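# Push or carry the crate into the yellow bay

## Task

Get the crate into the yellow taped bay so that it sits upright, lies wholly within the tape without overlapping it, and still holds every piece of paper. The robot must not topple or finish leaning, and the crate must stay in place without the robot holding it.

## Robot and tools

ROBOT. TidyBot++: a single mobile base (0.54 m long, 0.50 m wide, 0.38 m tall) on four driven casters, carrying one seven-joint arm with a two-finger gripper. The shoulder sits 0.12 m ahead of the base centre and 0.68 m above the floor. Cameras: base_camera on the base front, wrist_camera looking along the hand. A loose object may occasionally get nudged by an outside push.

FRAMES. Base frame: origin on the floor below the base centre, x forward, y left, z up. hand_pose (the point between the finger pads) is reported in this frame; its z axis runs out along the fingers and the fingers close along its y axis. The odometry frame is where the base frame was at the scene start. base_odometry heading is left-positive, -3.142 to 3.142, and counts wheel turns, so slip looks like travel and drift builds up over many moves. base_tilt is in degrees, forward and right positive.

execute_actions. Argument actions: a list holding one action or nothing (empty returns state and images only). An action may have:
- base: exactly one key, each an offset from where the base last measured itself, not a pose. translate_m: metres along x, forward positive, -2 to 2. strafe_m: metres sideways, left positive, -2 to 2. rotate_rad: radians on the spot, counter-clockwise from above positive, -6.3 to 6.3.
- joints: absolute targets by name, radians except gripper. joint_1_rad any angle (whole arm about vertical; positive is clockwise from above, opposite to rotate_rad). joint_2_rad shoulder, -2.249 to 2.249. joint_3_rad any angle. joint_4_rad elbow, -2.579 to 2.579. joint_5_rad any angle. joint_6_rad wrist, -2.099 to 2.099. joint_7_rad any angle (hand roll; hand down, positive is counter-clockwise from above; at 1.57 fingers open to left and right). gripper_pos: 0 open to 1 closed; pad gap about 85 x (1 - gripper_pos) mm. Unbounded joints go the short way, so turn in steps under half a revolution. Done tolerances: ±0.039 for joints 1-4, ±0.056 for 5-7, ±0.03 gripper.
- speeds: optional caps for this action only, keys translate_m and strafe_m (0.05 to 0.5 m/s, default 0.5) and rotate_rad (0.1 to 1.57 rad/s, default 1.57).
Base and joint motions start together. A base move needing over 8.667 s at its cap is refused; any unknown key or out-of-range value refuses the whole call with no motion. Omitted joints or base may keep pushing toward an earlier target. Argument cameras: list of base_camera, wrist_camera or all; omitted/null means all, [] means none.

ARM GEOMETRY. Upper arm 0.42 m, forearm 0.31 m, hand 0.31 m to the hand point. With joint_1_rad 0, joint_3_rad 3.14, joint_5_rad 0 (near the start pose) the arm stays in the x-z plane; tilt from vertical (forward positive): upper arm = j2, forearm = j2 - j4, hand = j2 - j4 - j6. Reach forward of the shoulder = sum of length x sin(tilt); height above it = sum of length x cos(tilt). From 3.14, raising joint_3_rad swings a forward-bent forearm to the right; raising joint_5_rad swings a forward-bent hand to the right. Folded at start, hand down, the hand sticks out up to 0.08 m ahead of the base and the elbow reaches 1.15 m high. A downward hand reaches at most about 0.94 m high, lower when far out. Closed fingertips extend about 20 mm beyond the hand point.

wait: seconds 0 to 10; commands nothing and returns state and images. zoom_image: camera (base_camera or wrist_camera) and region [x0, y0, x1, y1] pixels from the top-left of that camera's latest full image, at most 504 x 504. read_manual: section, only "licences"; no motion. finished_scene: scene, the current scene number; irreversible, reports success; end only once the crate rests correctly on its own.

RESULTS. base_status and joint_status report each motion's ending: done; off_target (stopped short, may still push); contact_stop or time_out (target dropped, holds in place). A blocked base pushes until timing out and may still say done though well short; base contact_stop means odometry got there and then something pushed it. "joint command not followed" with a "cause:" line means the self-collision check withheld all arm targets (gripper still runs); withheld joints show not_followed and may be retried on later actions. on_its_own lists motion you did not command. motor_effort gives percent of maximum per motor, bracketed peak during the last action; readings carry steady offsets and noise. "ARM HIT" flags a hard hit on the base or the arm itself. Motor temperatures list one value per arm joint; MOTOR HOT appears from 60 °C and an OVER-TEMPERATURE FAULT at 75 °C lets the arm sag, with limit_stop_at_motor_heat on affected keys (resend the target). A torque fault (joints 1-4 limit 104.5 N m, warning 56.7; joints 5-7 limit 51.3, warning 29.4) freezes the arm and gripper for 10 s and drops the rest of the call; the base keeps going. The robot holds its last command while you compose the next reply.

ACCURACY. Friction and load leave the hand a cm or two off; a held load makes the arm sag. To correct, send each joint its last command plus (wanted angle - reading); never command a held joint to its current reading. Trust camera images over hand_pose. The gripper at 1 squeezes about 96-120 N per finger; off_target there means something is held.

AVOID. Dropping, slamming or shoving the crate hard; spilling paper. Driving while the arm is caught on something about 0.8 m or higher (tip-over risk), hard sideways pushes with a raised hand, driving the arm into things, and targets near the floor that can strike it. Back away or retract the arm to recover a lean.

Each tool is called as name(argument=value, ...), one argument or row to a line, values as JSON.

## Session

execute_actions(
  actions=[],
)

Scene clock: 0.00 s.
Motor temperatures (°C, as the motors report them): [28 25 25 25 33 39 32]
base_odometry: x=+0.000 y=+0.000 heading=+0.000 (m, m, rad; odometry frame)
base_tilt: forward=-0.3 right=-0.6 (deg)
base_status: not commanded
joint_positions: joint_1_rad=+0.019 joint_2_rad=-0.310 joint_3_rad=+3.182 joint_4_rad=-2.522 joint_5_rad=-0.024 joint_6_rad=-0.825 joint_7_rad=+1.579 gripper_pos=+0.000
joint_status: not commanded
motor_effort: joint_1_rad=+0 joint_2_rad=-3 joint_3_rad=-1 joint_4_rad=+16 joint_5_rad=+0 joint_6_rad=+2 joint_7_rad=+1 (%)
hand_pose: x=+0.2760 y=-0.0010 z=+0.5852 quat_wxyz=(-0.014, +0.998, -0.033, +0.053) (m; base frame)
pictures: base_camera, wrist_camera
Images, in order (width x height): base_camera 644x364, wrist_camera 644x476.

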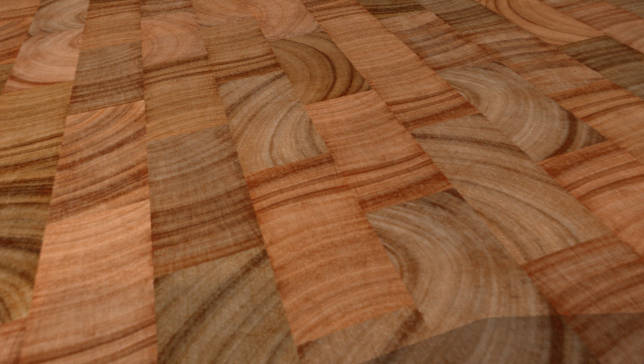

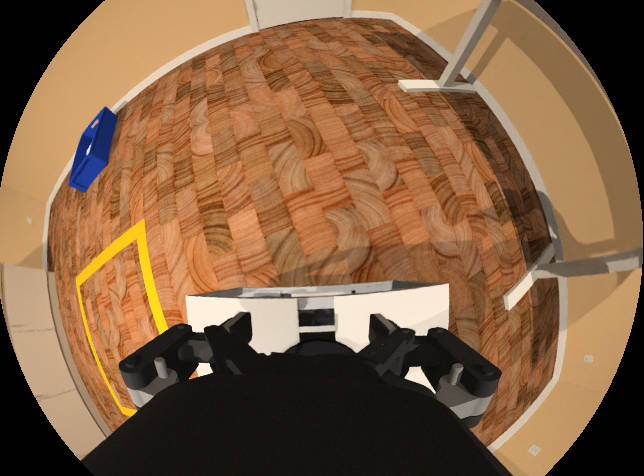

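execute_actions(
  actions=[
    {"base":{"rotate_rad":1.2},"joints":{"joint_2_rad":0,"joint_4_rad":-1.6,"joint_6_rad":-1.0}},
  ],
)

Scene clock: 3.50 s.
Motor temperatures (°C, as the motors report them): [28 25 25 25 33 39 32]
base_odometry: x=+0.000 y=+0.000 heading=+1.200 (m, m, rad; odometry frame)
base_tilt: forward=-0.2 right=-0.6 (deg)
base_status: done
joint_positions: joint_1_rad=+0.017 joint_2_rad=-0.020 joint_3_rad=+3.182 joint_4_rad=-1.610 joint_5_rad=-0.024 joint_6_rad=-0.959 joint_7_rad=+1.579 gripper_pos=+0.000
joint_status: all done
motor_effort: joint_1_rad=+0(2) joint_2_rad=-21(20) joint_3_rad=+0(2) joint_4_rad=+19(19) joint_5_rad=+0(1) joint_6_rad=+5(5) joint_7_rad=+1(1) (%)
hand_pose: x=+0.5987 y=-0.0204 z=+0.8382 quat_wxyz=(-0.002, +0.956, -0.028, +0.292) (m; base frame)
pictures: base_camera, wrist_camera
Images, in order (width x height): base_camera 644x364, wrist_camera 644x476.

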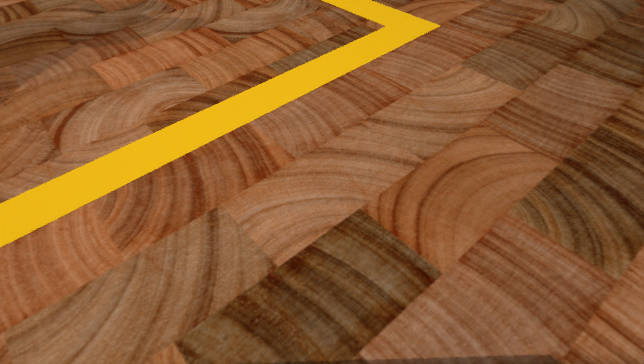

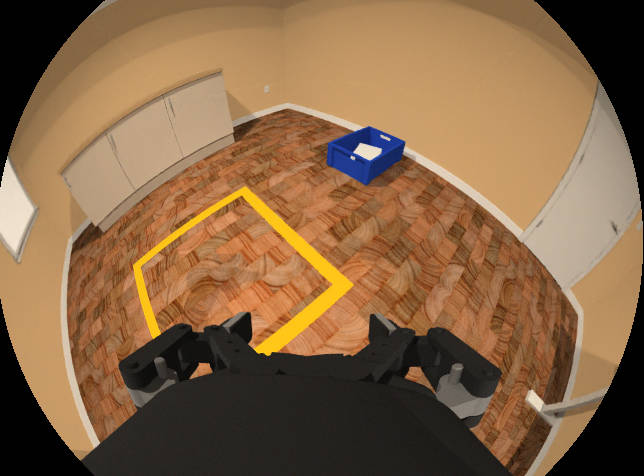

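execute_actions(
  actions=[
    {"base":{"rotate_rad":-0.85}},
  ],
  cameras=[],
)

execute_actions(
  actions=[
    {"base":{"strafe_m":1.25}},
  ],
)

Scene clock: 8.33 s.
Motor temperatures (°C, as the motors report them): [28 25 25 25 33 39 32]
base_odometry: x=+0.000 y=+0.000 heading=+0.350 (m, m, rad; odometry frame)
base_tilt: forward=-0.3 right=-0.6 (deg)
base_status: done
joint_positions: joint_1_rad=+0.023 joint_2_rad=-0.016 joint_3_rad=+3.183 joint_4_rad=-1.610 joint_5_rad=-0.024 joint_6_rad=-0.959 joint_7_rad=+1.579 gripper_pos=+0.000
joint_status: not commanded
motor_effort: joint_1_rad=+0(2) joint_2_rad=-20(22) joint_3_rad=+0(3) joint_4_rad=+19(19) joint_5_rad=+0(1) joint_6_rad=+5(5) joint_7_rad=+1(1) (%)
hand_pose: x=+0.5991 y=-0.0238 z=+0.8364 quat_wxyz=(-0.001, +0.956, -0.031, +0.290) (m; base frame)
pictures: none
No camera images: the call's "cameras" was empty. Leave "cameras" out to get every camera's image.

Scene clock: 12.20 s.
Motor temperatures (°C, as the motors report them): [28 25 25 25 33 39 32]
base_odometry: x=-0.428 y=+1.175 heading=+0.349 (m, m, rad; odometry frame)
base_tilt: forward=-0.3 right=-0.7 (deg)
base_status: done
joint_positions: joint_1_rad=+0.022 joint_2_rad=-0.016 joint_3_rad=+3.183 joint_4_rad=-1.610 joint_5_rad=-0.024 joint_6_rad=-0.960 joint_7_rad=+1.579 gripper_pos=+0.000
joint_status: not commanded
motor_effort: joint_1_rad=+0(2) joint_2_rad=-21(21) joint_3_rad=+0(3) joint_4_rad=+19(20) joint_5_rad=+0(0) joint_6_rad=+5(5) joint_7_rad=+1(1) (%)
hand_pose: x=+0.5991 y=-0.0229 z=+0.8363 quat_wxyz=(-0.001, +0.957, -0.030, +0.290) (m; base frame)
pictures: base_camera, wrist_camera
Images, in order (width x height): base_camera 644x364, wrist_camera 644x476.

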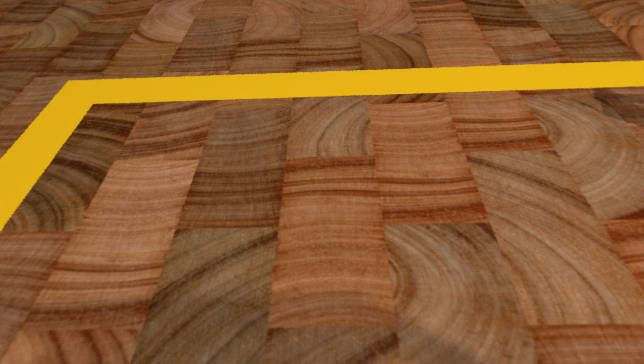

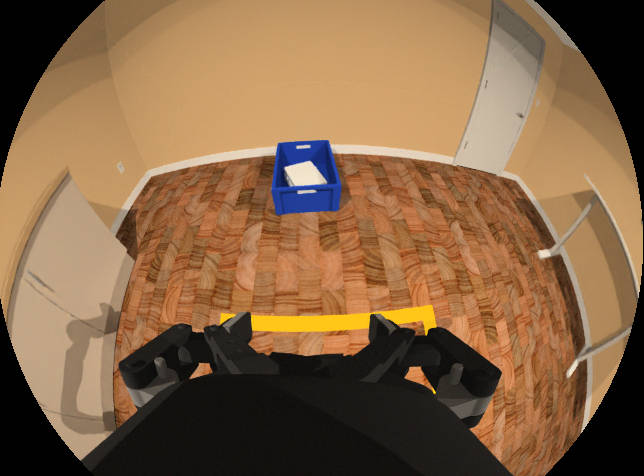

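execute_actions(
  actions=[
    {"base":{"translate_m":0.8},"joints":{"joint_1_rad":-0.15,"joint_2_rad":1.0,"joint_4_rad":-1.2,"joint_6_rad":-0.94,"gripper_pos":1}},
  ],
)

Scene clock: 17.67 s.
Motor temperatures (°C, as the motors report them): [28 25 25 25 33 39 32]
base_odometry: x=+0.324 y=+1.449 heading=+0.350 (m, m, rad; odometry frame)
base_tilt: forward=-0.2 right=-0.7 (deg)
base_status: done
joint_positions: joint_1_rad=-0.138 joint_2_rad=+0.993 joint_3_rad=+3.183 joint_4_rad=-1.208 joint_5_rad=-0.024 joint_6_rad=-0.961 joint_7_rad=+1.579 gripper_pos=+0.999
joint_status: all done
motor_effort: joint_1_rad=+0(1) joint_2_rad=-48(50) joint_3_rad=+0(0) joint_4_rad=+13(20) joint_5_rad=+0(0) joint_6_rad=+0(6) joint_7_rad=+1(1) (%)
hand_pose: x=+0.7154 y=+0.0672 z=+0.4146 quat_wxyz=(+0.008, +0.998, +0.054, -0.010) (m; base frame)
pictures: base_camera, wrist_camera
Images, in order (width x height): base_camera 644x364, wrist_camera 644x476.

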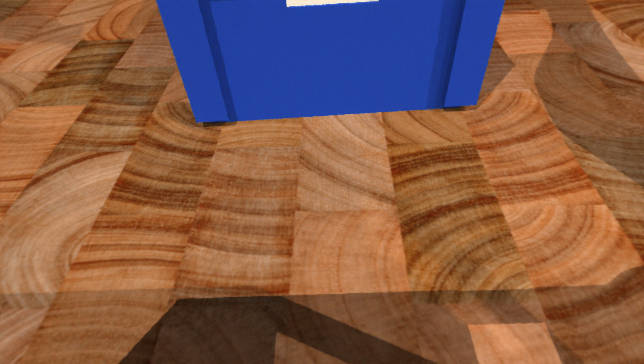

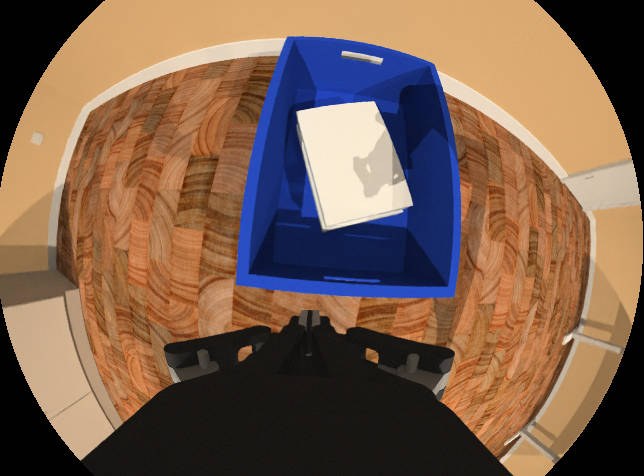

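execute_actions(
  actions=[
    {"base":{"translate_m":0.08},"joints":{"joint_1_rad":0.0}},
  ],
  cameras=[],
)

execute_actions(
  actions=[
    {"joints":{"joint_2_rad":1.4,"joint_4_rad":-1.1,"joint_6_rad":-0.62}},
  ],
)

execute_actions(
  actions=[
    {"base":{"translate_m":-0.3},"speeds":{"translate_m":0.1}},
  ],
)

Scene clock: 21.53 s.
Motor temperatures (°C, as the motors report them): [28 26 25 25 33 39 32]
base_odometry: x=+0.399 y=+1.477 heading=+0.350 (m, m, rad; odometry frame)
base_tilt: forward=-0.2 right=-0.6 (deg)
base_status: done
joint_positions: joint_1_rad=+0.003 joint_2_rad=+0.994 joint_3_rad=+3.183 joint_4_rad=-1.204 joint_5_rad=-0.024 joint_6_rad=-0.961 joint_7_rad=+1.579 gripper_pos=+0.999
joint_status: all done
motor_effort: joint_1_rad=+0(4) joint_2_rad=-48(51) joint_3_rad=-1(4) joint_4_rad=+13(14) joint_5_rad=+0(1) joint_6_rad=+0(1) joint_7_rad=+1(1) (%)
hand_pose: x=+0.7212 y=-0.0169 z=+0.4157 quat_wxyz=(+0.008, +1.000, -0.016, -0.008) (m; base frame)
pictures: none
No camera images: the call's "cameras" was empty. Leave "cameras" out to get every camera's image.

Scene clock: 23.37 s.
Motor temperatures (°C, as the motors report them): [28 26 25 25 33 39 32]
base_odometry: x=+0.399 y=+1.477 heading=+0.350 (m, m, rad; odometry frame)
base_tilt: forward=-0.2 right=-0.6 (deg)
base_status: not commanded
joint_positions: joint_1_rad=+0.003 joint_2_rad=+1.404 joint_3_rad=+3.183 joint_4_rad=-1.110 joint_5_rad=-0.024 joint_6_rad=-0.660 joint_7_rad=+1.579 gripper_pos=+0.999
joint_status: all done
motor_effort: joint_1_rad=+0(0) joint_2_rad=-49(55) joint_3_rad=+0(0) joint_4_rad=+10(13) joint_5_rad=+0(0) joint_6_rad=+0(0) joint_7_rad=+1(1) (%)
hand_pose: x=+0.7083 y=-0.0199 z=+0.1857 quat_wxyz=(+0.013, +1.000, -0.011, -0.016) (m; base frame)
pictures: base_camera, wrist_camera
Images, in order (width x height): base_camera 644x364, wrist_camera 644x476.

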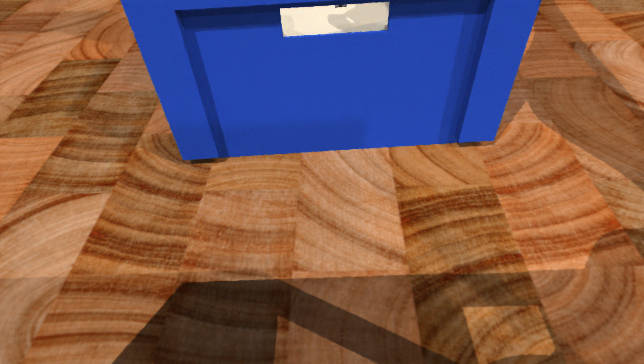

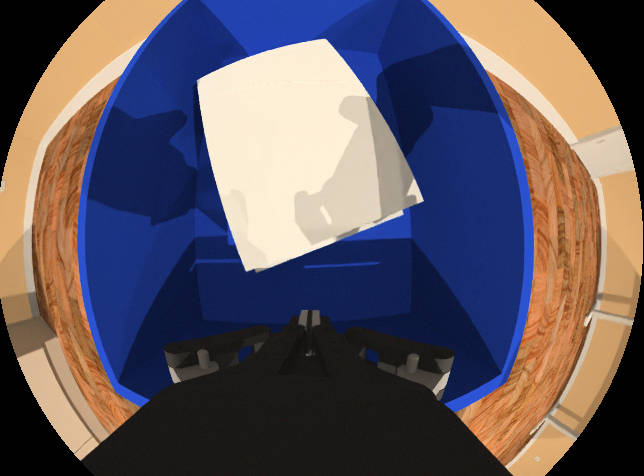

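Scene clock: 26.97 s.
Motor temperatures (°C, as the motors report them): [28 26 25 25 33 39 32]
base_odometry: x=+0.117 y=+1.374 heading=+0.350 (m, m, rad; odometry frame)
base_tilt: forward=-0.2 right=-0.6 (deg)
base_status: done
joint_positions: joint_1_rad=+0.002 joint_2_rad=+1.409 joint_3_rad=+3.183 joint_4_rad=-1.104 joint_5_rad=-0.024 joint_6_rad=-0.585 joint_7_rad=+1.579 gripper_pos=+0.999
joint_status: not commanded
motor_effort: joint_1_rad=+0(3) joint_2_rad=-50(55) joint_3_rad=-1(0) joint_4_rad=+10(12) joint_5_rad=+0(1) joint_6_rad=+0(15) joint_7_rad=+1(1) (%)
hand_pose: x=+0.7331 y=-0.0200 z=+0.1844 quat_wxyz=(+0.014, +1.000, -0.010, +0.022) (m; base frame)
pictures: base_camera, wrist_camera
Images, in order (width x height): base_camera 644x364, wrist_camera 644x476.

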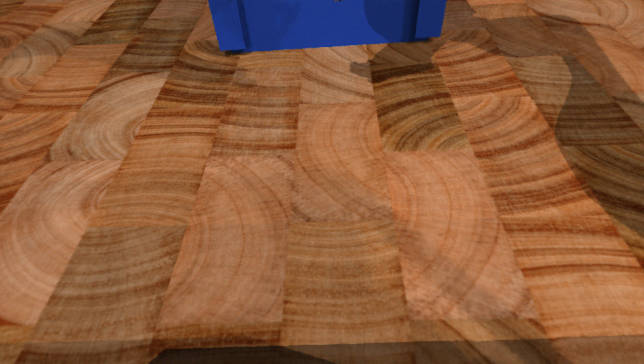

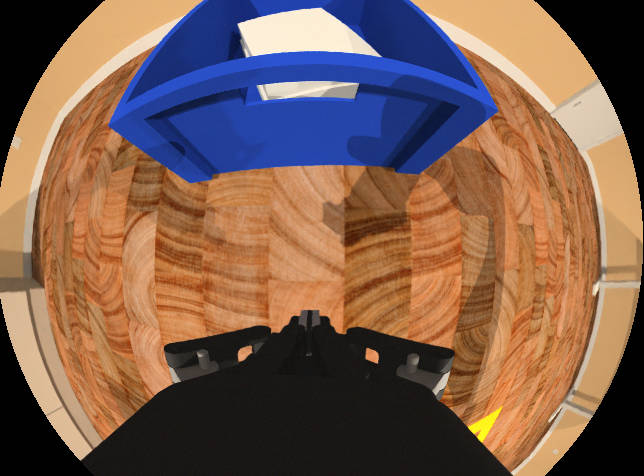

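execute_actions(
  actions=[
    {"base":{"translate_m":0.3},"joints":{"joint_2_rad":1.15,"joint_6_rad":-0.9},"speeds":{"translate_m":0.2}},
  ],
  cameras=[],
)

execute_actions(
  actions=[
    {"joints":{"joint_2_rad":1.6,"joint_4_rad":-0.95,"joint_6_rad":-0.6}},
  ],
  cameras=[],
)

execute_actions(
  actions=[
    {"base":{"translate_m":-0.3},"speeds":{"translate_m":0.1}},
  ],
)

Scene clock: 32.37 s.
Motor temperatures (°C, as the motors report them): [28 26 25 25 33 39 32]
base_odometry: x=+0.399 y=+1.477 heading=+0.351 (m, m, rad; odometry frame)
base_tilt: forward=-0.2 right=-0.6 (deg)
base_status: done
joint_positions: joint_1_rad=+0.002 joint_2_rad=+1.144 joint_3_rad=+3.183 joint_4_rad=-1.099 joint_5_rad=-0.024 joint_6_rad=-0.861 joint_7_rad=+1.579 gripper_pos=+0.999
joint_status: all done
motor_effort: joint_1_rad=+0(2) joint_2_rad=-50(55) joint_3_rad=-1(1) joint_4_rad=+13(14) joint_5_rad=+0(0) joint_6_rad=+0(1) joint_7_rad=+1(1) (%)
hand_pose: x=+0.7596 y=-0.0177 z=+0.3487 quat_wxyz=(+0.010, +1.000, -0.013, +0.019) (m; base frame)
pictures: none
No camera images: the call's "cameras" was empty. Leave "cameras" out to get every camera's image.

Scene clock: 34.27 s.
Motor temperatures (°C, as the motors report them): [28 26 25 25 33 39 32]
base_odometry: x=+0.399 y=+1.477 heading=+0.351 (m, m, rad; odometry frame)
base_tilt: forward=-0.2 right=-0.6 (deg)
base_status: not commanded
joint_positions: joint_1_rad=+0.002 joint_2_rad=+1.603 joint_3_rad=+3.183 joint_4_rad=-0.960 joint_5_rad=-0.024 joint_6_rad=-0.640 joint_7_rad=+1.579 gripper_pos=+0.999
joint_status: all done
motor_effort: joint_1_rad=+0(0) joint_2_rad=-50(54) joint_3_rad=+0(0) joint_4_rad=+9(13) joint_5_rad=+0(1) joint_6_rad=-1(1) joint_7_rad=+1(1) (%)
hand_pose: x=+0.6923 y=-0.0188 z=+0.0939 quat_wxyz=(+0.014, +0.999, -0.007, -0.030) (m; base frame)
pictures: none
No camera images: the call's "cameras" was empty. Leave "cameras" out to get every camera's image.

Scene clock: 37.83 s.
Motor temperatures (°C, as the motors report them): [28 27 25 25 33 39 32]
base_odometry: x=+0.117 y=+1.374 heading=+0.351 (m, m, rad; odometry frame)
base_tilt: forward=-0.2 right=-0.6 (deg)
base_status: done
joint_positions: joint_1_rad=+0.000 joint_2_rad=+1.551 joint_3_rad=+3.183 joint_4_rad=-0.897 joint_5_rad=-0.024 joint_6_rad=-0.559 joint_7_rad=+1.579 gripper_pos=+0.999
joint_status: not commanded
motor_effort: joint_1_rad=+1(2) joint_2_rad=-42(50) joint_3_rad=+0(1) joint_4_rad=+3(10) joint_5_rad=+1(0) joint_6_rad=-5(11) joint_7_rad=+1(0) (%)
hand_pose: x=+0.7823 y=-0.0179 z=+0.1396 quat_wxyz=(+0.014, +0.998, -0.005, +0.067) (m; base frame)
pictures: base_camera, wrist_camera
Images, in order (width x height): base_camera 644x364, wrist_camera 644x476.

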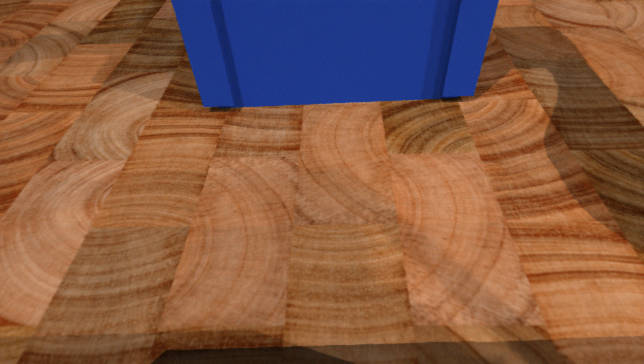

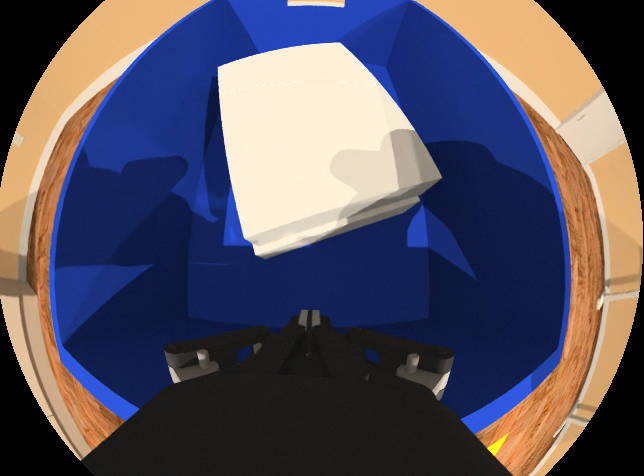

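execute_actions(
  actions=[
    {"base":{"translate_m":-1.0},"joints":{"joint_2_rad":1.65,"joint_4_rad":-1.05,"joint_6_rad":-0.65},"speeds":{"translate_m":0.15}},
  ],
)

Scene clock: 46.53 s.
Motor temperatures (°C, as the motors report them): [28 27 25 25 33 39 32]
base_odometry: x=-0.822 y=+1.030 heading=+0.350 (m, m, rad; odometry frame)
base_tilt: forward=-0.3 right=-0.6 (deg)
base_status: done
joint_positions: joint_1_rad=+0.000 joint_2_rad=+1.556 joint_3_rad=+3.183 joint_4_rad=-0.983 joint_5_rad=-0.024 joint_6_rad=-0.561 joint_7_rad=+1.579 gripper_pos=+0.999
joint_status: joint_2_rad off_target (ended at +1.556, target +1.650); joint_4_rad off_target (ended at -0.983, target -1.050); joint_6_rad off_target (ended at -0.561, target -0.650)
motor_effort: joint_1_rad=+0(2) joint_2_rad=-31(41) joint_3_rad=+0(0) joint_4_rad=-1(9) joint_5_rad=+0(0) joint_6_rad=-7(17) joint_7_rad=+1(0) (%)
hand_pose: x=+0.7304 y=-0.0186 z=+0.1175 quat_wxyz=(+0.014, +1.000, -0.006, +0.021) (m; base frame)
pictures: base_camera, wrist_camera
Images, in order (width x height): base_camera 644x364, wrist_camera 644x476.

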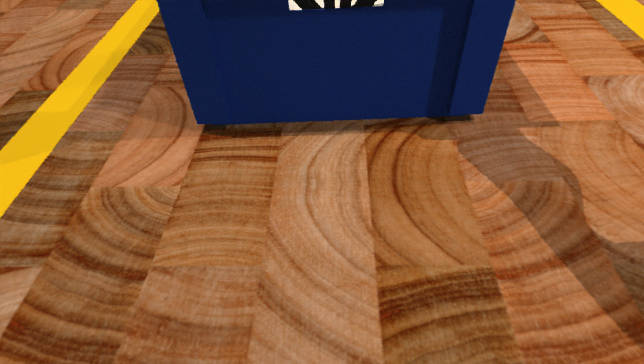

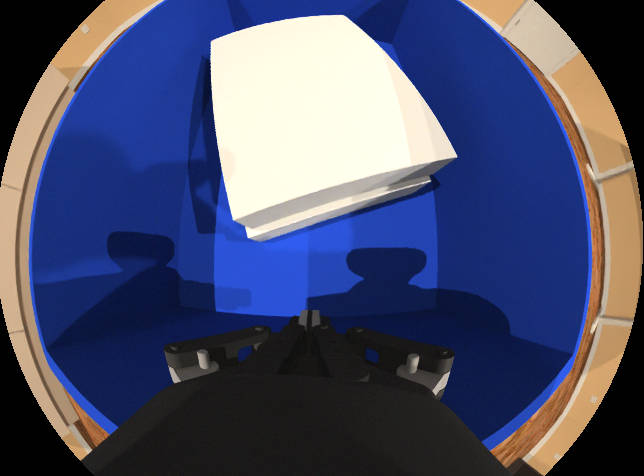

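execute_actions(
  actions=[
    {"base":{"translate_m":-0.22},"speeds":{"translate_m":0.12}},
  ],
  cameras=[],
)

execute_actions(
  actions=[
    {"joints":{"joint_2_rad":0.8,"joint_4_rad":-0.9,"joint_6_rad":-1.2}},
  ],
)

Scene clock: 50.80 s.
Motor temperatures (°C, as the motors report them): [28 27 25 25 33 39 32]
base_odometry: x=-1.028 y=+0.955 heading=+0.350 (m, m, rad; odometry frame)
base_tilt: forward=-0.2 right=-0.6 (deg)
base_status: done
joint_positions: joint_1_rad=+0.000 joint_2_rad=+1.557 joint_3_rad=+3.183 joint_4_rad=-0.982 joint_5_rad=-0.024 joint_6_rad=-0.562 joint_7_rad=+1.579 gripper_pos=+0.999
joint_status: not commanded
motor_effort: joint_1_rad=+0(1) joint_2_rad=-31(39) joint_3_rad=+0(1) joint_4_rad=-2(7) joint_5_rad=+0(1) joint_6_rad=-7(14) joint_7_rad=+1(1) (%)
hand_pose: x=+0.7308 y=-0.0186 z=+0.1175 quat_wxyz=(+0.014, +1.000, -0.006, +0.021) (m; base frame)
pictures: none
No camera images: the call's "cameras" was empty. Leave "cameras" out to get every camera's image.

Scene clock: 52.93 s.
Motor temperatures (°C, as the motors report them): [28 27 25 25 33 39 32]
base_odometry: x=-1.028 y=+0.955 heading=+0.350 (m, m, rad; odometry frame)
base_tilt: forward=-0.2 right=-0.6 (deg)
base_status: not commanded
joint_positions: joint_1_rad=+0.000 joint_2_rad=+0.802 joint_3_rad=+3.183 joint_4_rad=-0.908 joint_5_rad=-0.024 joint_6_rad=-1.162 joint_7_rad=+1.579 gripper_pos=+0.999
joint_status: all done
motor_effort: joint_1_rad=+0(0) joint_2_rad=-48(58) joint_3_rad=+0(1) joint_4_rad=+17(18) joint_5_rad=+0(0) joint_6_rad=+2(10) joint_7_rad=+1(1) (%)
hand_pose: x=+0.8161 y=-0.0136 z=+0.6305 quat_wxyz=(+0.006, +0.991, -0.012, +0.135) (m; base frame)
pictures: base_camera, wrist_camera
Images, in order (width x height): base_camera 644x364, wrist_camera 644x476.

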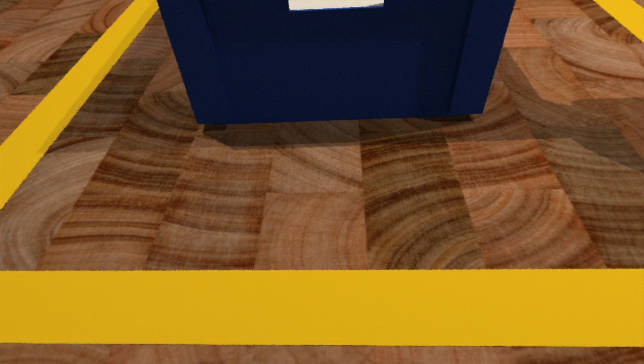

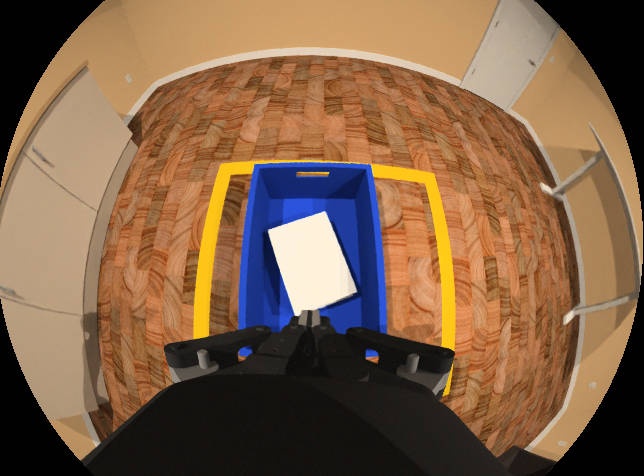

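finished_scene(
  scene=1,
)

The scene is finished: the task was done.


## Next scene

The same job, from a new start.

execute_actions(
  actions=[
    {"joints":{"joint_2_rad":0,"joint_4_rad":-1.6,"joint_6_rad":-1.0,"gripper_pos":1}},
  ],
)

Scene clock: 2.17 s.
Motor temperatures (°C, as the motors report them): [28 26 25 25 33 39 32]
base_odometry: x=+0.000 y=+0.000 heading=+0.000 (m, m, rad; odometry frame)
base_tilt: forward=-0.3 right=-0.6 (deg)
base_status: not commanded
joint_positions: joint_1_rad=-0.001 joint_2_rad=-0.018 joint_3_rad=+3.096 joint_4_rad=-1.611 joint_5_rad=-0.017 joint_6_rad=-0.957 joint_7_rad=+1.560 gripper_pos=+0.999
joint_status: all done
motor_effort: joint_1_rad=+0(0) joint_2_rad=-20(21) joint_3_rad=-1(0) joint_4_rad=+20(20) joint_5_rad=+0(0) joint_6_rad=+5(6) joint_7_rad=+1(1) (%)
hand_pose: x=+0.5981 y=+0.0282 z=+0.8370 quat_wxyz=(-0.016, +0.956, +0.014, +0.291) (m; base frame)
pictures: base_camera, wrist_camera
Images, in order (width x height): base_camera 644x364, wrist_camera 644x476.

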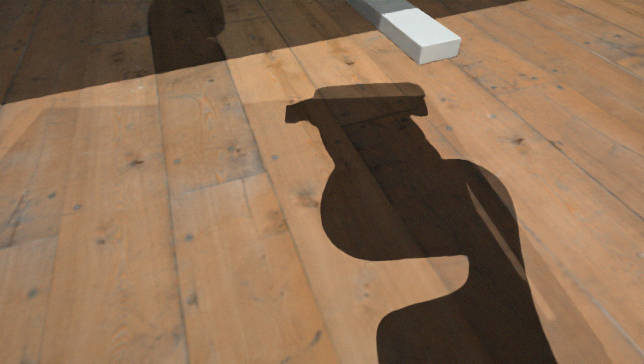

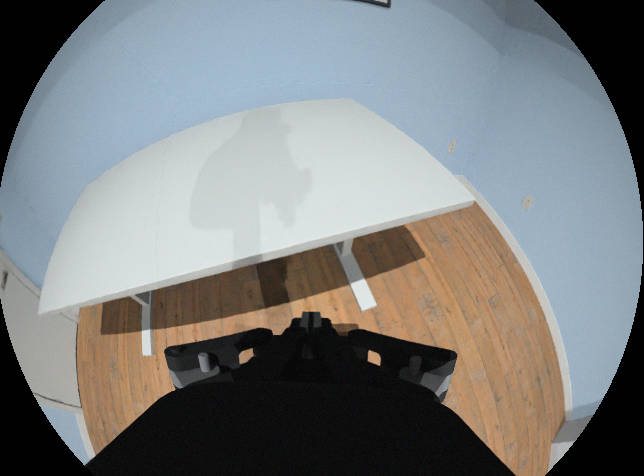

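execute_actions(
  actions=[
    {"base":{"rotate_rad":-2.85},"joints":{"joint_3_rad":3.16}},
  ],
)

Scene clock: 6.03 s.
Motor temperatures (°C, as the motors report them): [28 26 25 25 33 39 32]
base_odometry: x=+0.000 y=+0.000 heading=-2.850 (m, m, rad; odometry frame)
base_tilt: forward=-0.3 right=-0.6 (deg)
base_status: done
joint_positions: joint_1_rad=-0.001 joint_2_rad=-0.004 joint_3_rad=+3.151 joint_4_rad=-1.611 joint_5_rad=-0.017 joint_6_rad=-0.957 joint_7_rad=+1.560 gripper_pos=+0.999
joint_status: all done
motor_effort: joint_1_rad=+0(3) joint_2_rad=-20(23) joint_3_rad=-1(3) joint_4_rad=+20(20) joint_5_rad=+0(2) joint_6_rad=+5(6) joint_7_rad=+1(1) (%)
hand_pose: x=+0.6016 y=+0.0019 z=+0.8306 quat_wxyz=(-0.009, +0.958, -0.012, +0.285) (m; base frame)
pictures: base_camera, wrist_camera
Images, in order (width x height): base_camera 644x364, wrist_camera 644x476.

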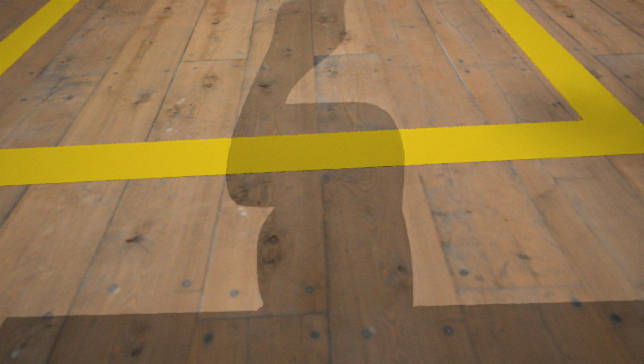

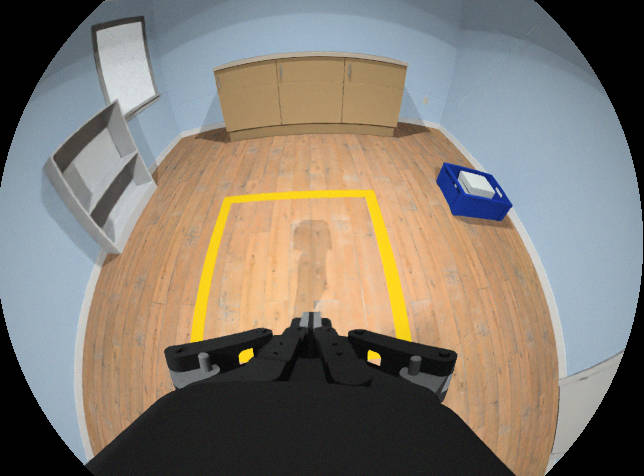

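execute_actions(
  actions=[
    {"base":{"rotate_rad":-1.15}},
  ],
  cameras=[],
)

execute_actions(
  actions=[
    {"base":{"strafe_m":1.09}},
  ],
)

execute_actions(
  actions=[
    {"base":{"translate_m":0.8},"joints":{"joint_2_rad":1.0,"joint_4_rad":-1.2,"joint_6_rad":-0.94}},
  ],
)

Scene clock: 12.70 s.
Motor temperatures (°C, as the motors report them): [28 26 25 25 33 39 32]
base_odometry: x=+0.000 y=+0.000 heading=+2.283 (m, m, rad; odometry frame)
base_tilt: forward=-0.2 right=-0.6 (deg)
base_status: done
joint_positions: joint_1_rad=+0.003 joint_2_rad=-0.004 joint_3_rad=+3.157 joint_4_rad=-1.611 joint_5_rad=-0.017 joint_6_rad=-0.957 joint_7_rad=+1.560 gripper_pos=+0.999
joint_status: not commanded
motor_effort: joint_1_rad=+0(2) joint_2_rad=-20(23) joint_3_rad=-1(2) joint_4_rad=+20(20) joint_5_rad=+0(1) joint_6_rad=+5(5) joint_7_rad=+1(1) (%)
hand_pose: x=+0.6017 y=-0.0035 z=+0.8306 quat_wxyz=(-0.007, +0.958, -0.017, +0.285) (m; base frame)
pictures: none
No camera images: the call's "cameras" was empty. Leave "cameras" out to get every camera's image.

Scene clock: 16.27 s.
Motor temperatures (°C, as the motors report them): [28 27 25 25 33 39 32]
base_odometry: x=-0.826 y=-0.712 heading=+2.283 (m, m, rad; odometry frame)
base_tilt: forward=-0.2 right=-0.6 (deg)
base_status: done
joint_positions: joint_1_rad=+0.001 joint_2_rad=-0.004 joint_3_rad=+3.157 joint_4_rad=-1.611 joint_5_rad=-0.017 joint_6_rad=-0.957 joint_7_rad=+1.560 gripper_pos=+0.999
joint_status: not commanded
motor_effort: joint_1_rad=+0(2) joint_2_rad=-20(21) joint_3_rad=+0(2) joint_4_rad=+20(20) joint_5_rad=+0(0) joint_6_rad=+5(6) joint_7_rad=+1(1) (%)
hand_pose: x=+0.6017 y=-0.0024 z=+0.8306 quat_wxyz=(-0.007, +0.958, -0.016, +0.285) (m; base frame)
pictures: base_camera, wrist_camera
Images, in order (width x height): base_camera 644x364, wrist_camera 644x476.

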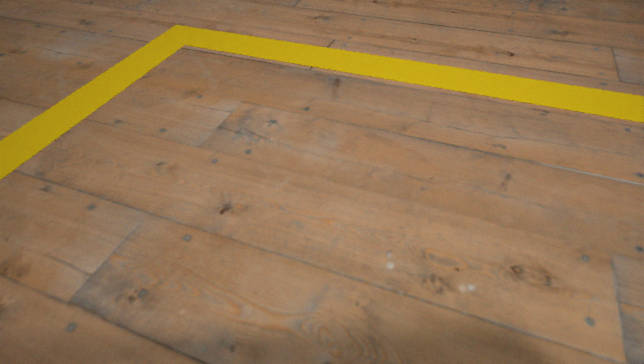

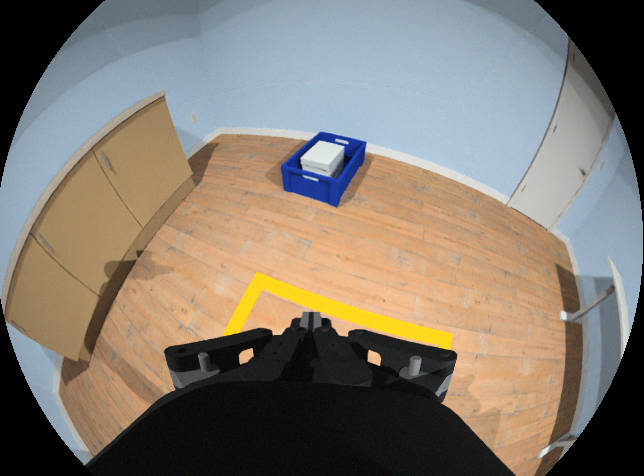

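Scene clock: 19.23 s.
Motor temperatures (°C, as the motors report them): [28 27 25 25 33 39 32]
base_odometry: x=-1.349 y=-0.106 heading=+2.283 (m, m, rad; odometry frame)
base_tilt: forward=-0.2 right=-0.6 (deg)
base_status: done
joint_positions: joint_1_rad=+0.001 joint_2_rad=+0.995 joint_3_rad=+3.157 joint_4_rad=-1.209 joint_5_rad=-0.017 joint_6_rad=-0.959 joint_7_rad=+1.560 gripper_pos=+0.999
joint_status: all done
motor_effort: joint_1_rad=+0(1) joint_2_rad=-46(49) joint_3_rad=-2(1) joint_4_rad=+14(21) joint_5_rad=+0(0) joint_6_rad=+0(6) joint_7_rad=+1(1) (%)
hand_pose: x=+0.7189 y=-0.0036 z=+0.4138 quat_wxyz=(+0.000, +1.000, -0.015, -0.010) (m; base frame)
pictures: base_camera, wrist_camera
Images, in order (width x height): base_camera 644x364, wrist_camera 644x476.

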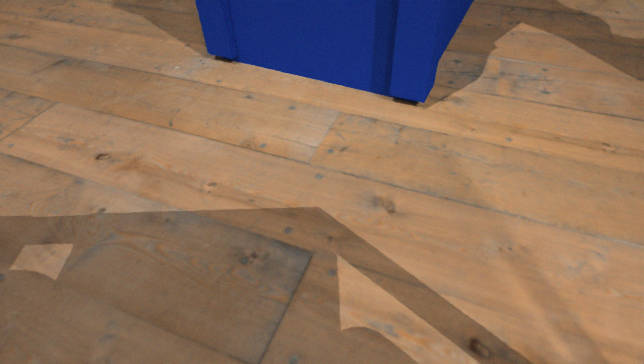

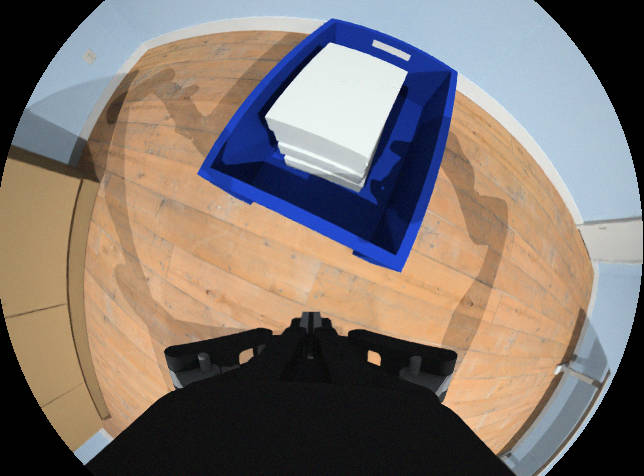

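execute_actions(
  actions=[
    {"base":{"translate_m":0.09},"joints":{"joint_1_rad":-0.05,"joint_7_rad":-0.5,"gripper_pos":0.1,"joint_2_rad":1.25,"joint_4_rad":-1.15,"joint_6_rad":-0.71}},
  ],
)

Scene clock: 23.40 s.
Motor temperatures (°C, as the motors report them): [28 27 25 26 33 39 32]
base_odometry: x=-1.408 y=-0.038 heading=+2.283 (m, m, rad; odometry frame)
base_tilt: forward=-0.2 right=-0.6 (deg)
base_status: done
joint_positions: joint_1_rad=-0.039 joint_2_rad=+1.240 joint_3_rad=+3.157 joint_4_rad=-1.163 joint_5_rad=-0.017 joint_6_rad=-0.751 joint_7_rad=-0.479 gripper_pos=+0.100
joint_status: all done
motor_effort: joint_1_rad=+0(1) joint_2_rad=-48(50) joint_3_rad=-1(2) joint_4_rad=+11(15) joint_5_rad=+1(0) joint_6_rad=+0(1) joint_7_rad=+1(1) (%)
hand_pose: x=+0.7245 y=+0.0196 z=+0.2745 quat_wxyz=(+0.006, +0.528, -0.849, -0.002) (m; base frame)
pictures: base_camera, wrist_camera
Images, in order (width x height): base_camera 644x364, wrist_camera 644x476.

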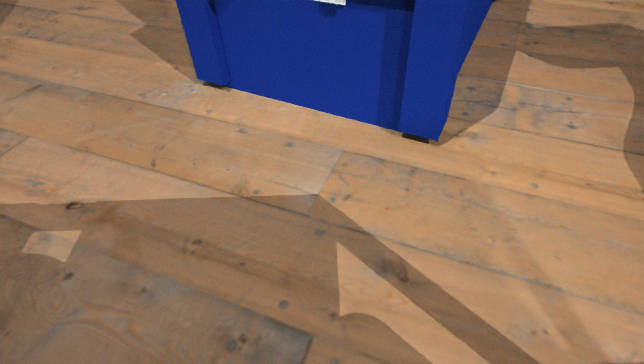

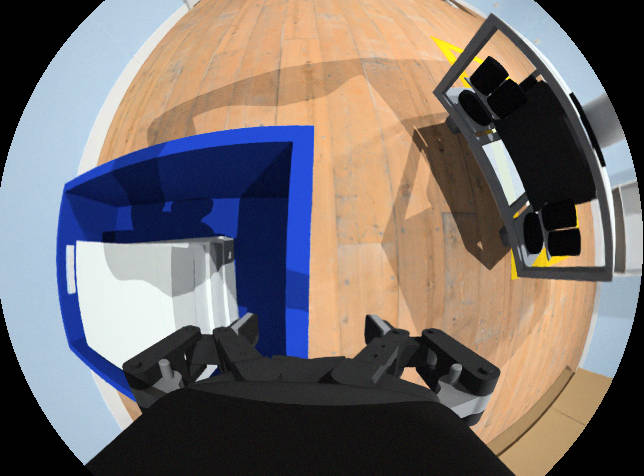

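execute_actions(
  actions=[
    {"base":{"translate_m":0.02},"joints":{"joint_2_rad":1.43,"joint_4_rad":-1.06,"joint_6_rad":-0.6}},
  ],
  cameras=[],
)

execute_actions(
  actions=[
    {"joints":{"gripper_pos":1}},
  ],
  cameras=[],
)

execute_actions(
  actions=[
    {"base":{"translate_m":-0.4},"speeds":{"translate_m":0.1}},
  ],
)

Scene clock: 26.47 s.
Motor temperatures (°C, as the motors report them): [28 27 25 26 33 39 32]
base_odometry: x=-1.421 y=-0.023 heading=+2.283 (m, m, rad; odometry frame)
base_tilt: forward=-0.2 right=-0.6 (deg)
base_status: done
joint_positions: joint_1_rad=-0.040 joint_2_rad=+1.435 joint_3_rad=+3.157 joint_4_rad=-1.071 joint_5_rad=-0.017 joint_6_rad=-0.642 joint_7_rad=-0.479 gripper_pos=+0.100
joint_status: all done
motor_effort: joint_1_rad=+0(1) joint_2_rad=-49(52) joint_3_rad=-1(1) joint_4_rad=+10(13) joint_5_rad=+0(1) joint_6_rad=-1(1) joint_7_rad=+1(1) (%)
hand_pose: x=+0.7205 y=+0.0193 z=+0.1745 quat_wxyz=(+0.004, +0.529, -0.848, +0.001) (m; base frame)
pictures: none
No camera images: the call's "cameras" was empty. Leave "cameras" out to get every camera's image.

Scene clock: 27.50 s.
Motor temperatures (°C, as the motors report them): [28 27 25 26 33 39 32]
base_odometry: x=-1.421 y=-0.023 heading=+2.283 (m, m, rad; odometry frame)
base_tilt: forward=-0.2 right=-0.6 (deg)
base_status: not commanded
joint_positions: joint_1_rad=-0.042 joint_2_rad=+1.435 joint_3_rad=+3.158 joint_4_rad=-1.075 joint_5_rad=-0.017 joint_6_rad=-0.639 joint_7_rad=-0.487 gripper_pos=+0.768
joint_status: gripper_pos off_target (ended at +0.768, target +1.000)
motor_effort: joint_1_rad=-2(5) joint_2_rad=-49(53) joint_3_rad=-2(4) joint_4_rad=+13(16) joint_5_rad=+1(2) joint_6_rad=-1(5) joint_7_rad=+4(8) (%)
hand_pose: x=+0.7193 y=+0.0204 z=+0.1738 quat_wxyz=(+0.004, +0.527, -0.850, +0.001) (m; base frame)
pictures: none
No camera images: the call's "cameras" was empty. Leave "cameras" out to get every camera's image.

Scene clock: 32.07 s.
Motor temperatures (°C, as the motors report them): [28 27 25 26 33 39 32]
base_odometry: x=-1.159 y=-0.326 heading=+2.283 (m, m, rad; odometry frame)
base_tilt: forward=-0.2 right=-0.6 (deg)
base_status: done
joint_positions: joint_1_rad=-0.052 joint_2_rad=+1.455 joint_3_rad=+3.161 joint_4_rad=-1.009 joint_5_rad=-0.017 joint_6_rad=-0.538 joint_7_rad=-0.487 gripper_pos=+0.774
joint_status: not commanded
motor_effort: joint_1_rad=+2(5) joint_2_rad=-55(59) joint_3_rad=-1(4) joint_4_rad=+4(12) joint_5_rad=-5(7) joint_6_rad=-8(14) joint_7_rad=-6(7) (%)
hand_pose: x=+0.7770 y=+0.0273 z=+0.1771 quat_wxyz=(-0.059, +0.530, -0.845, +0.039) (m; base frame)
pictures: base_camera, wrist_camera
Images, in order (width x height): base_camera 644x364, wrist_camera 644x476.

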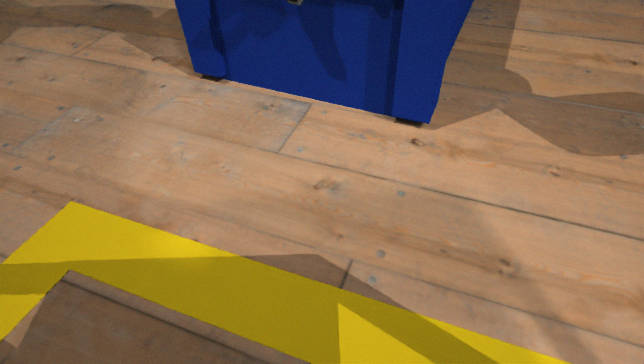

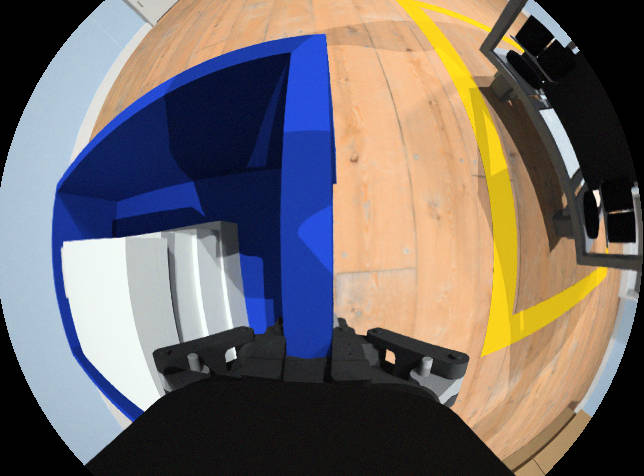

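Good; it keeps its orientation.

execute_actions(
  actions=[
    {"base":{"translate_m":-1.0},"speeds":{"translate_m":0.15}},
  ],
)

Scene clock: 40.23 s.
Motor temperatures (°C, as the motors report them): [28 28 25 25 33 39 32]
base_odometry: x=-0.505 y=-1.082 heading=+2.284 (m, m, rad; odometry frame)
base_tilt: forward=-0.2 right=-0.6 (deg)
base_status: done
joint_positions: joint_1_rad=-0.055 joint_2_rad=+1.457 joint_3_rad=+3.162 joint_4_rad=-1.006 joint_5_rad=-0.017 joint_6_rad=-0.525 joint_7_rad=-0.487 gripper_pos=+0.774
joint_status: not commanded
motor_effort: joint_1_rad=+3(3) joint_2_rad=-55(63) joint_3_rad=-2(5) joint_4_rad=+3(4) joint_5_rad=-5(7) joint_6_rad=-8(17) joint_7_rad=-6(7) (%)
hand_pose: x=+0.7819 y=+0.0286 z=+0.1775 quat_wxyz=(-0.064, +0.531, -0.844, +0.043) (m; base frame)
pictures: base_camera, wrist_camera
Images, in order (width x height): base_camera 644x364, wrist_camera 644x476.

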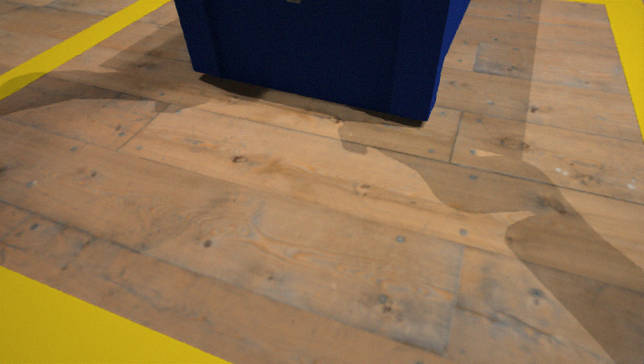

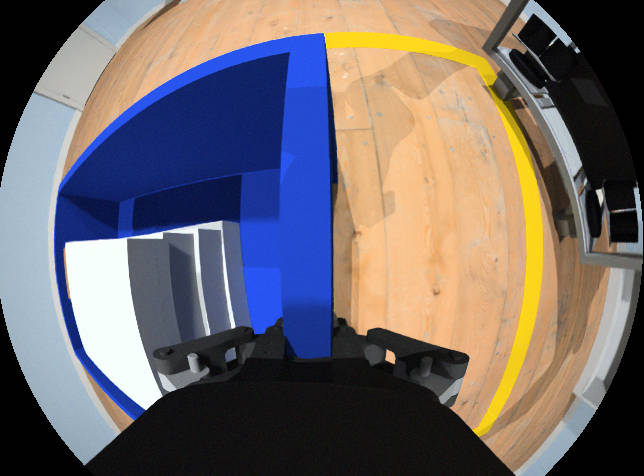

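execute_actions(
  actions=[
    {"base":{"translate_m":-0.2},"speeds":{"translate_m":0.12}},
  ],
  cameras=[],
)

execute_actions(
  actions=[
    {"base":{"translate_m":0.04},"joints":{"gripper_pos":0.1}},
  ],
  cameras=[],
)

execute_actions(
  actions=[
    {"joints":{"joint_2_rad":1.0,"joint_4_rad":-1.15,"joint_6_rad":-0.98}},
  ],
)

Scene clock: 44.10 s.
Motor temperatures (°C, as the motors report them): [28 28 25 25 33 39 32]
base_odometry: x=-0.375 y=-1.233 heading=+2.284 (m, m, rad; odometry frame)
base_tilt: forward=-0.2 right=-0.6 (deg)
base_status: done
joint_positions: joint_1_rad=-0.056 joint_2_rad=+1.457 joint_3_rad=+3.162 joint_4_rad=-1.003 joint_5_rad=-0.017 joint_6_rad=-0.524 joint_7_rad=-0.487 gripper_pos=+0.774
joint_status: not commanded
motor_effort: joint_1_rad=+3(3) joint_2_rad=-54(62) joint_3_rad=-1(4) joint_4_rad=+3(4) joint_5_rad=-5(7) joint_6_rad=-8(17) joint_7_rad=-6(7) (%)
hand_pose: x=+0.7831 y=+0.0294 z=+0.1777 quat_wxyz=(-0.066, +0.532, -0.843, +0.043) (m; base frame)
pictures: none
No camera images: the call's "cameras" was empty. Leave "cameras" out to get every camera's image.

Scene clock: 45.13 s.
Motor temperatures (°C, as the motors report them): [28 28 25 25 33 39 32]
base_odometry: x=-0.401 y=-1.203 heading=+2.284 (m, m, rad; odometry frame)
base_tilt: forward=-0.2 right=-0.6 (deg)
base_status: done
joint_positions: joint_1_rad=-0.054 joint_2_rad=+1.442 joint_3_rad=+3.162 joint_4_rad=-1.054 joint_5_rad=-0.017 joint_6_rad=-0.564 joint_7_rad=-0.487 gripper_pos=+0.100
joint_status: all done
motor_effort: joint_1_rad=+0(5) joint_2_rad=-49(55) joint_3_rad=-1(2) joint_4_rad=+11(12) joint_5_rad=+0(5) joint_6_rad=+0(9) joint_7_rad=+1(6) (%)
hand_pose: x=+0.7502 y=+0.0263 z=+0.1742 quat_wxyz=(-0.033, +0.532, -0.846, +0.025) (m; base frame)
pictures: none
No camera images: the call's "cameras" was empty. Leave "cameras" out to get every camera's image.

Scene clock: 46.93 s.
Motor temperatures (°C, as the motors report them): [28 28 25 25 33 39 32]
base_odometry: x=-0.401 y=-1.203 heading=+2.284 (m, m, rad; odometry frame)
base_tilt: forward=-0.2 right=-0.6 (deg)
base_status: not commanded
joint_positions: joint_1_rad=-0.054 joint_2_rad=+0.997 joint_3_rad=+3.162 joint_4_rad=-1.138 joint_5_rad=-0.017 joint_6_rad=-0.939 joint_7_rad=-0.487 gripper_pos=+0.100
joint_status: all done
motor_effort: joint_1_rad=+0(0) joint_2_rad=-48(53) joint_3_rad=+0(1) joint_4_rad=+14(15) joint_5_rad=+0(0) joint_6_rad=+1(1) joint_7_rad=+1(1) (%)
hand_pose: x=+0.7584 y=+0.0287 z=+0.4311 quat_wxyz=(-0.028, +0.530, -0.847, +0.018) (m; base frame)
pictures: base_camera, wrist_camera
Images, in order (width x height): base_camera 644x364, wrist_camera 644x476.

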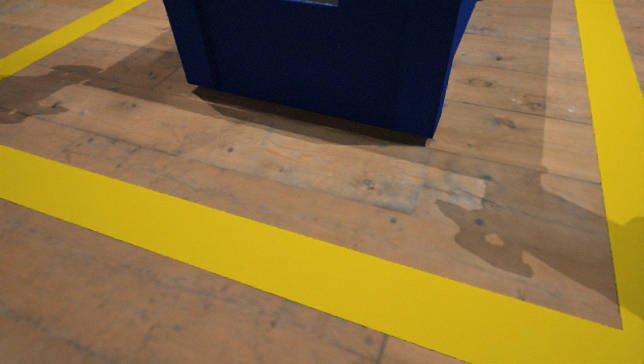

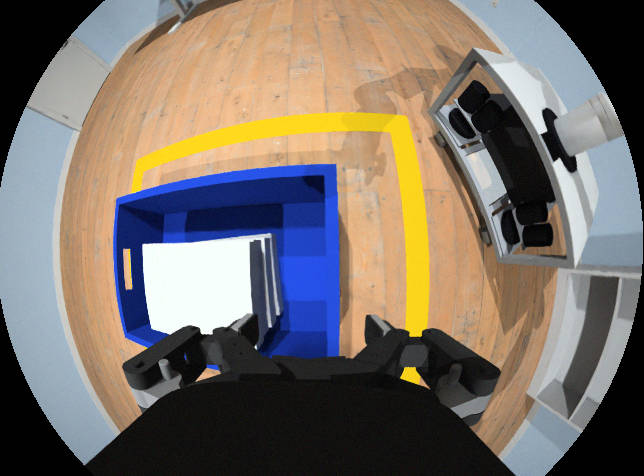

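finished_scene(
  scene=2,
)

The scene is finished: the task was done.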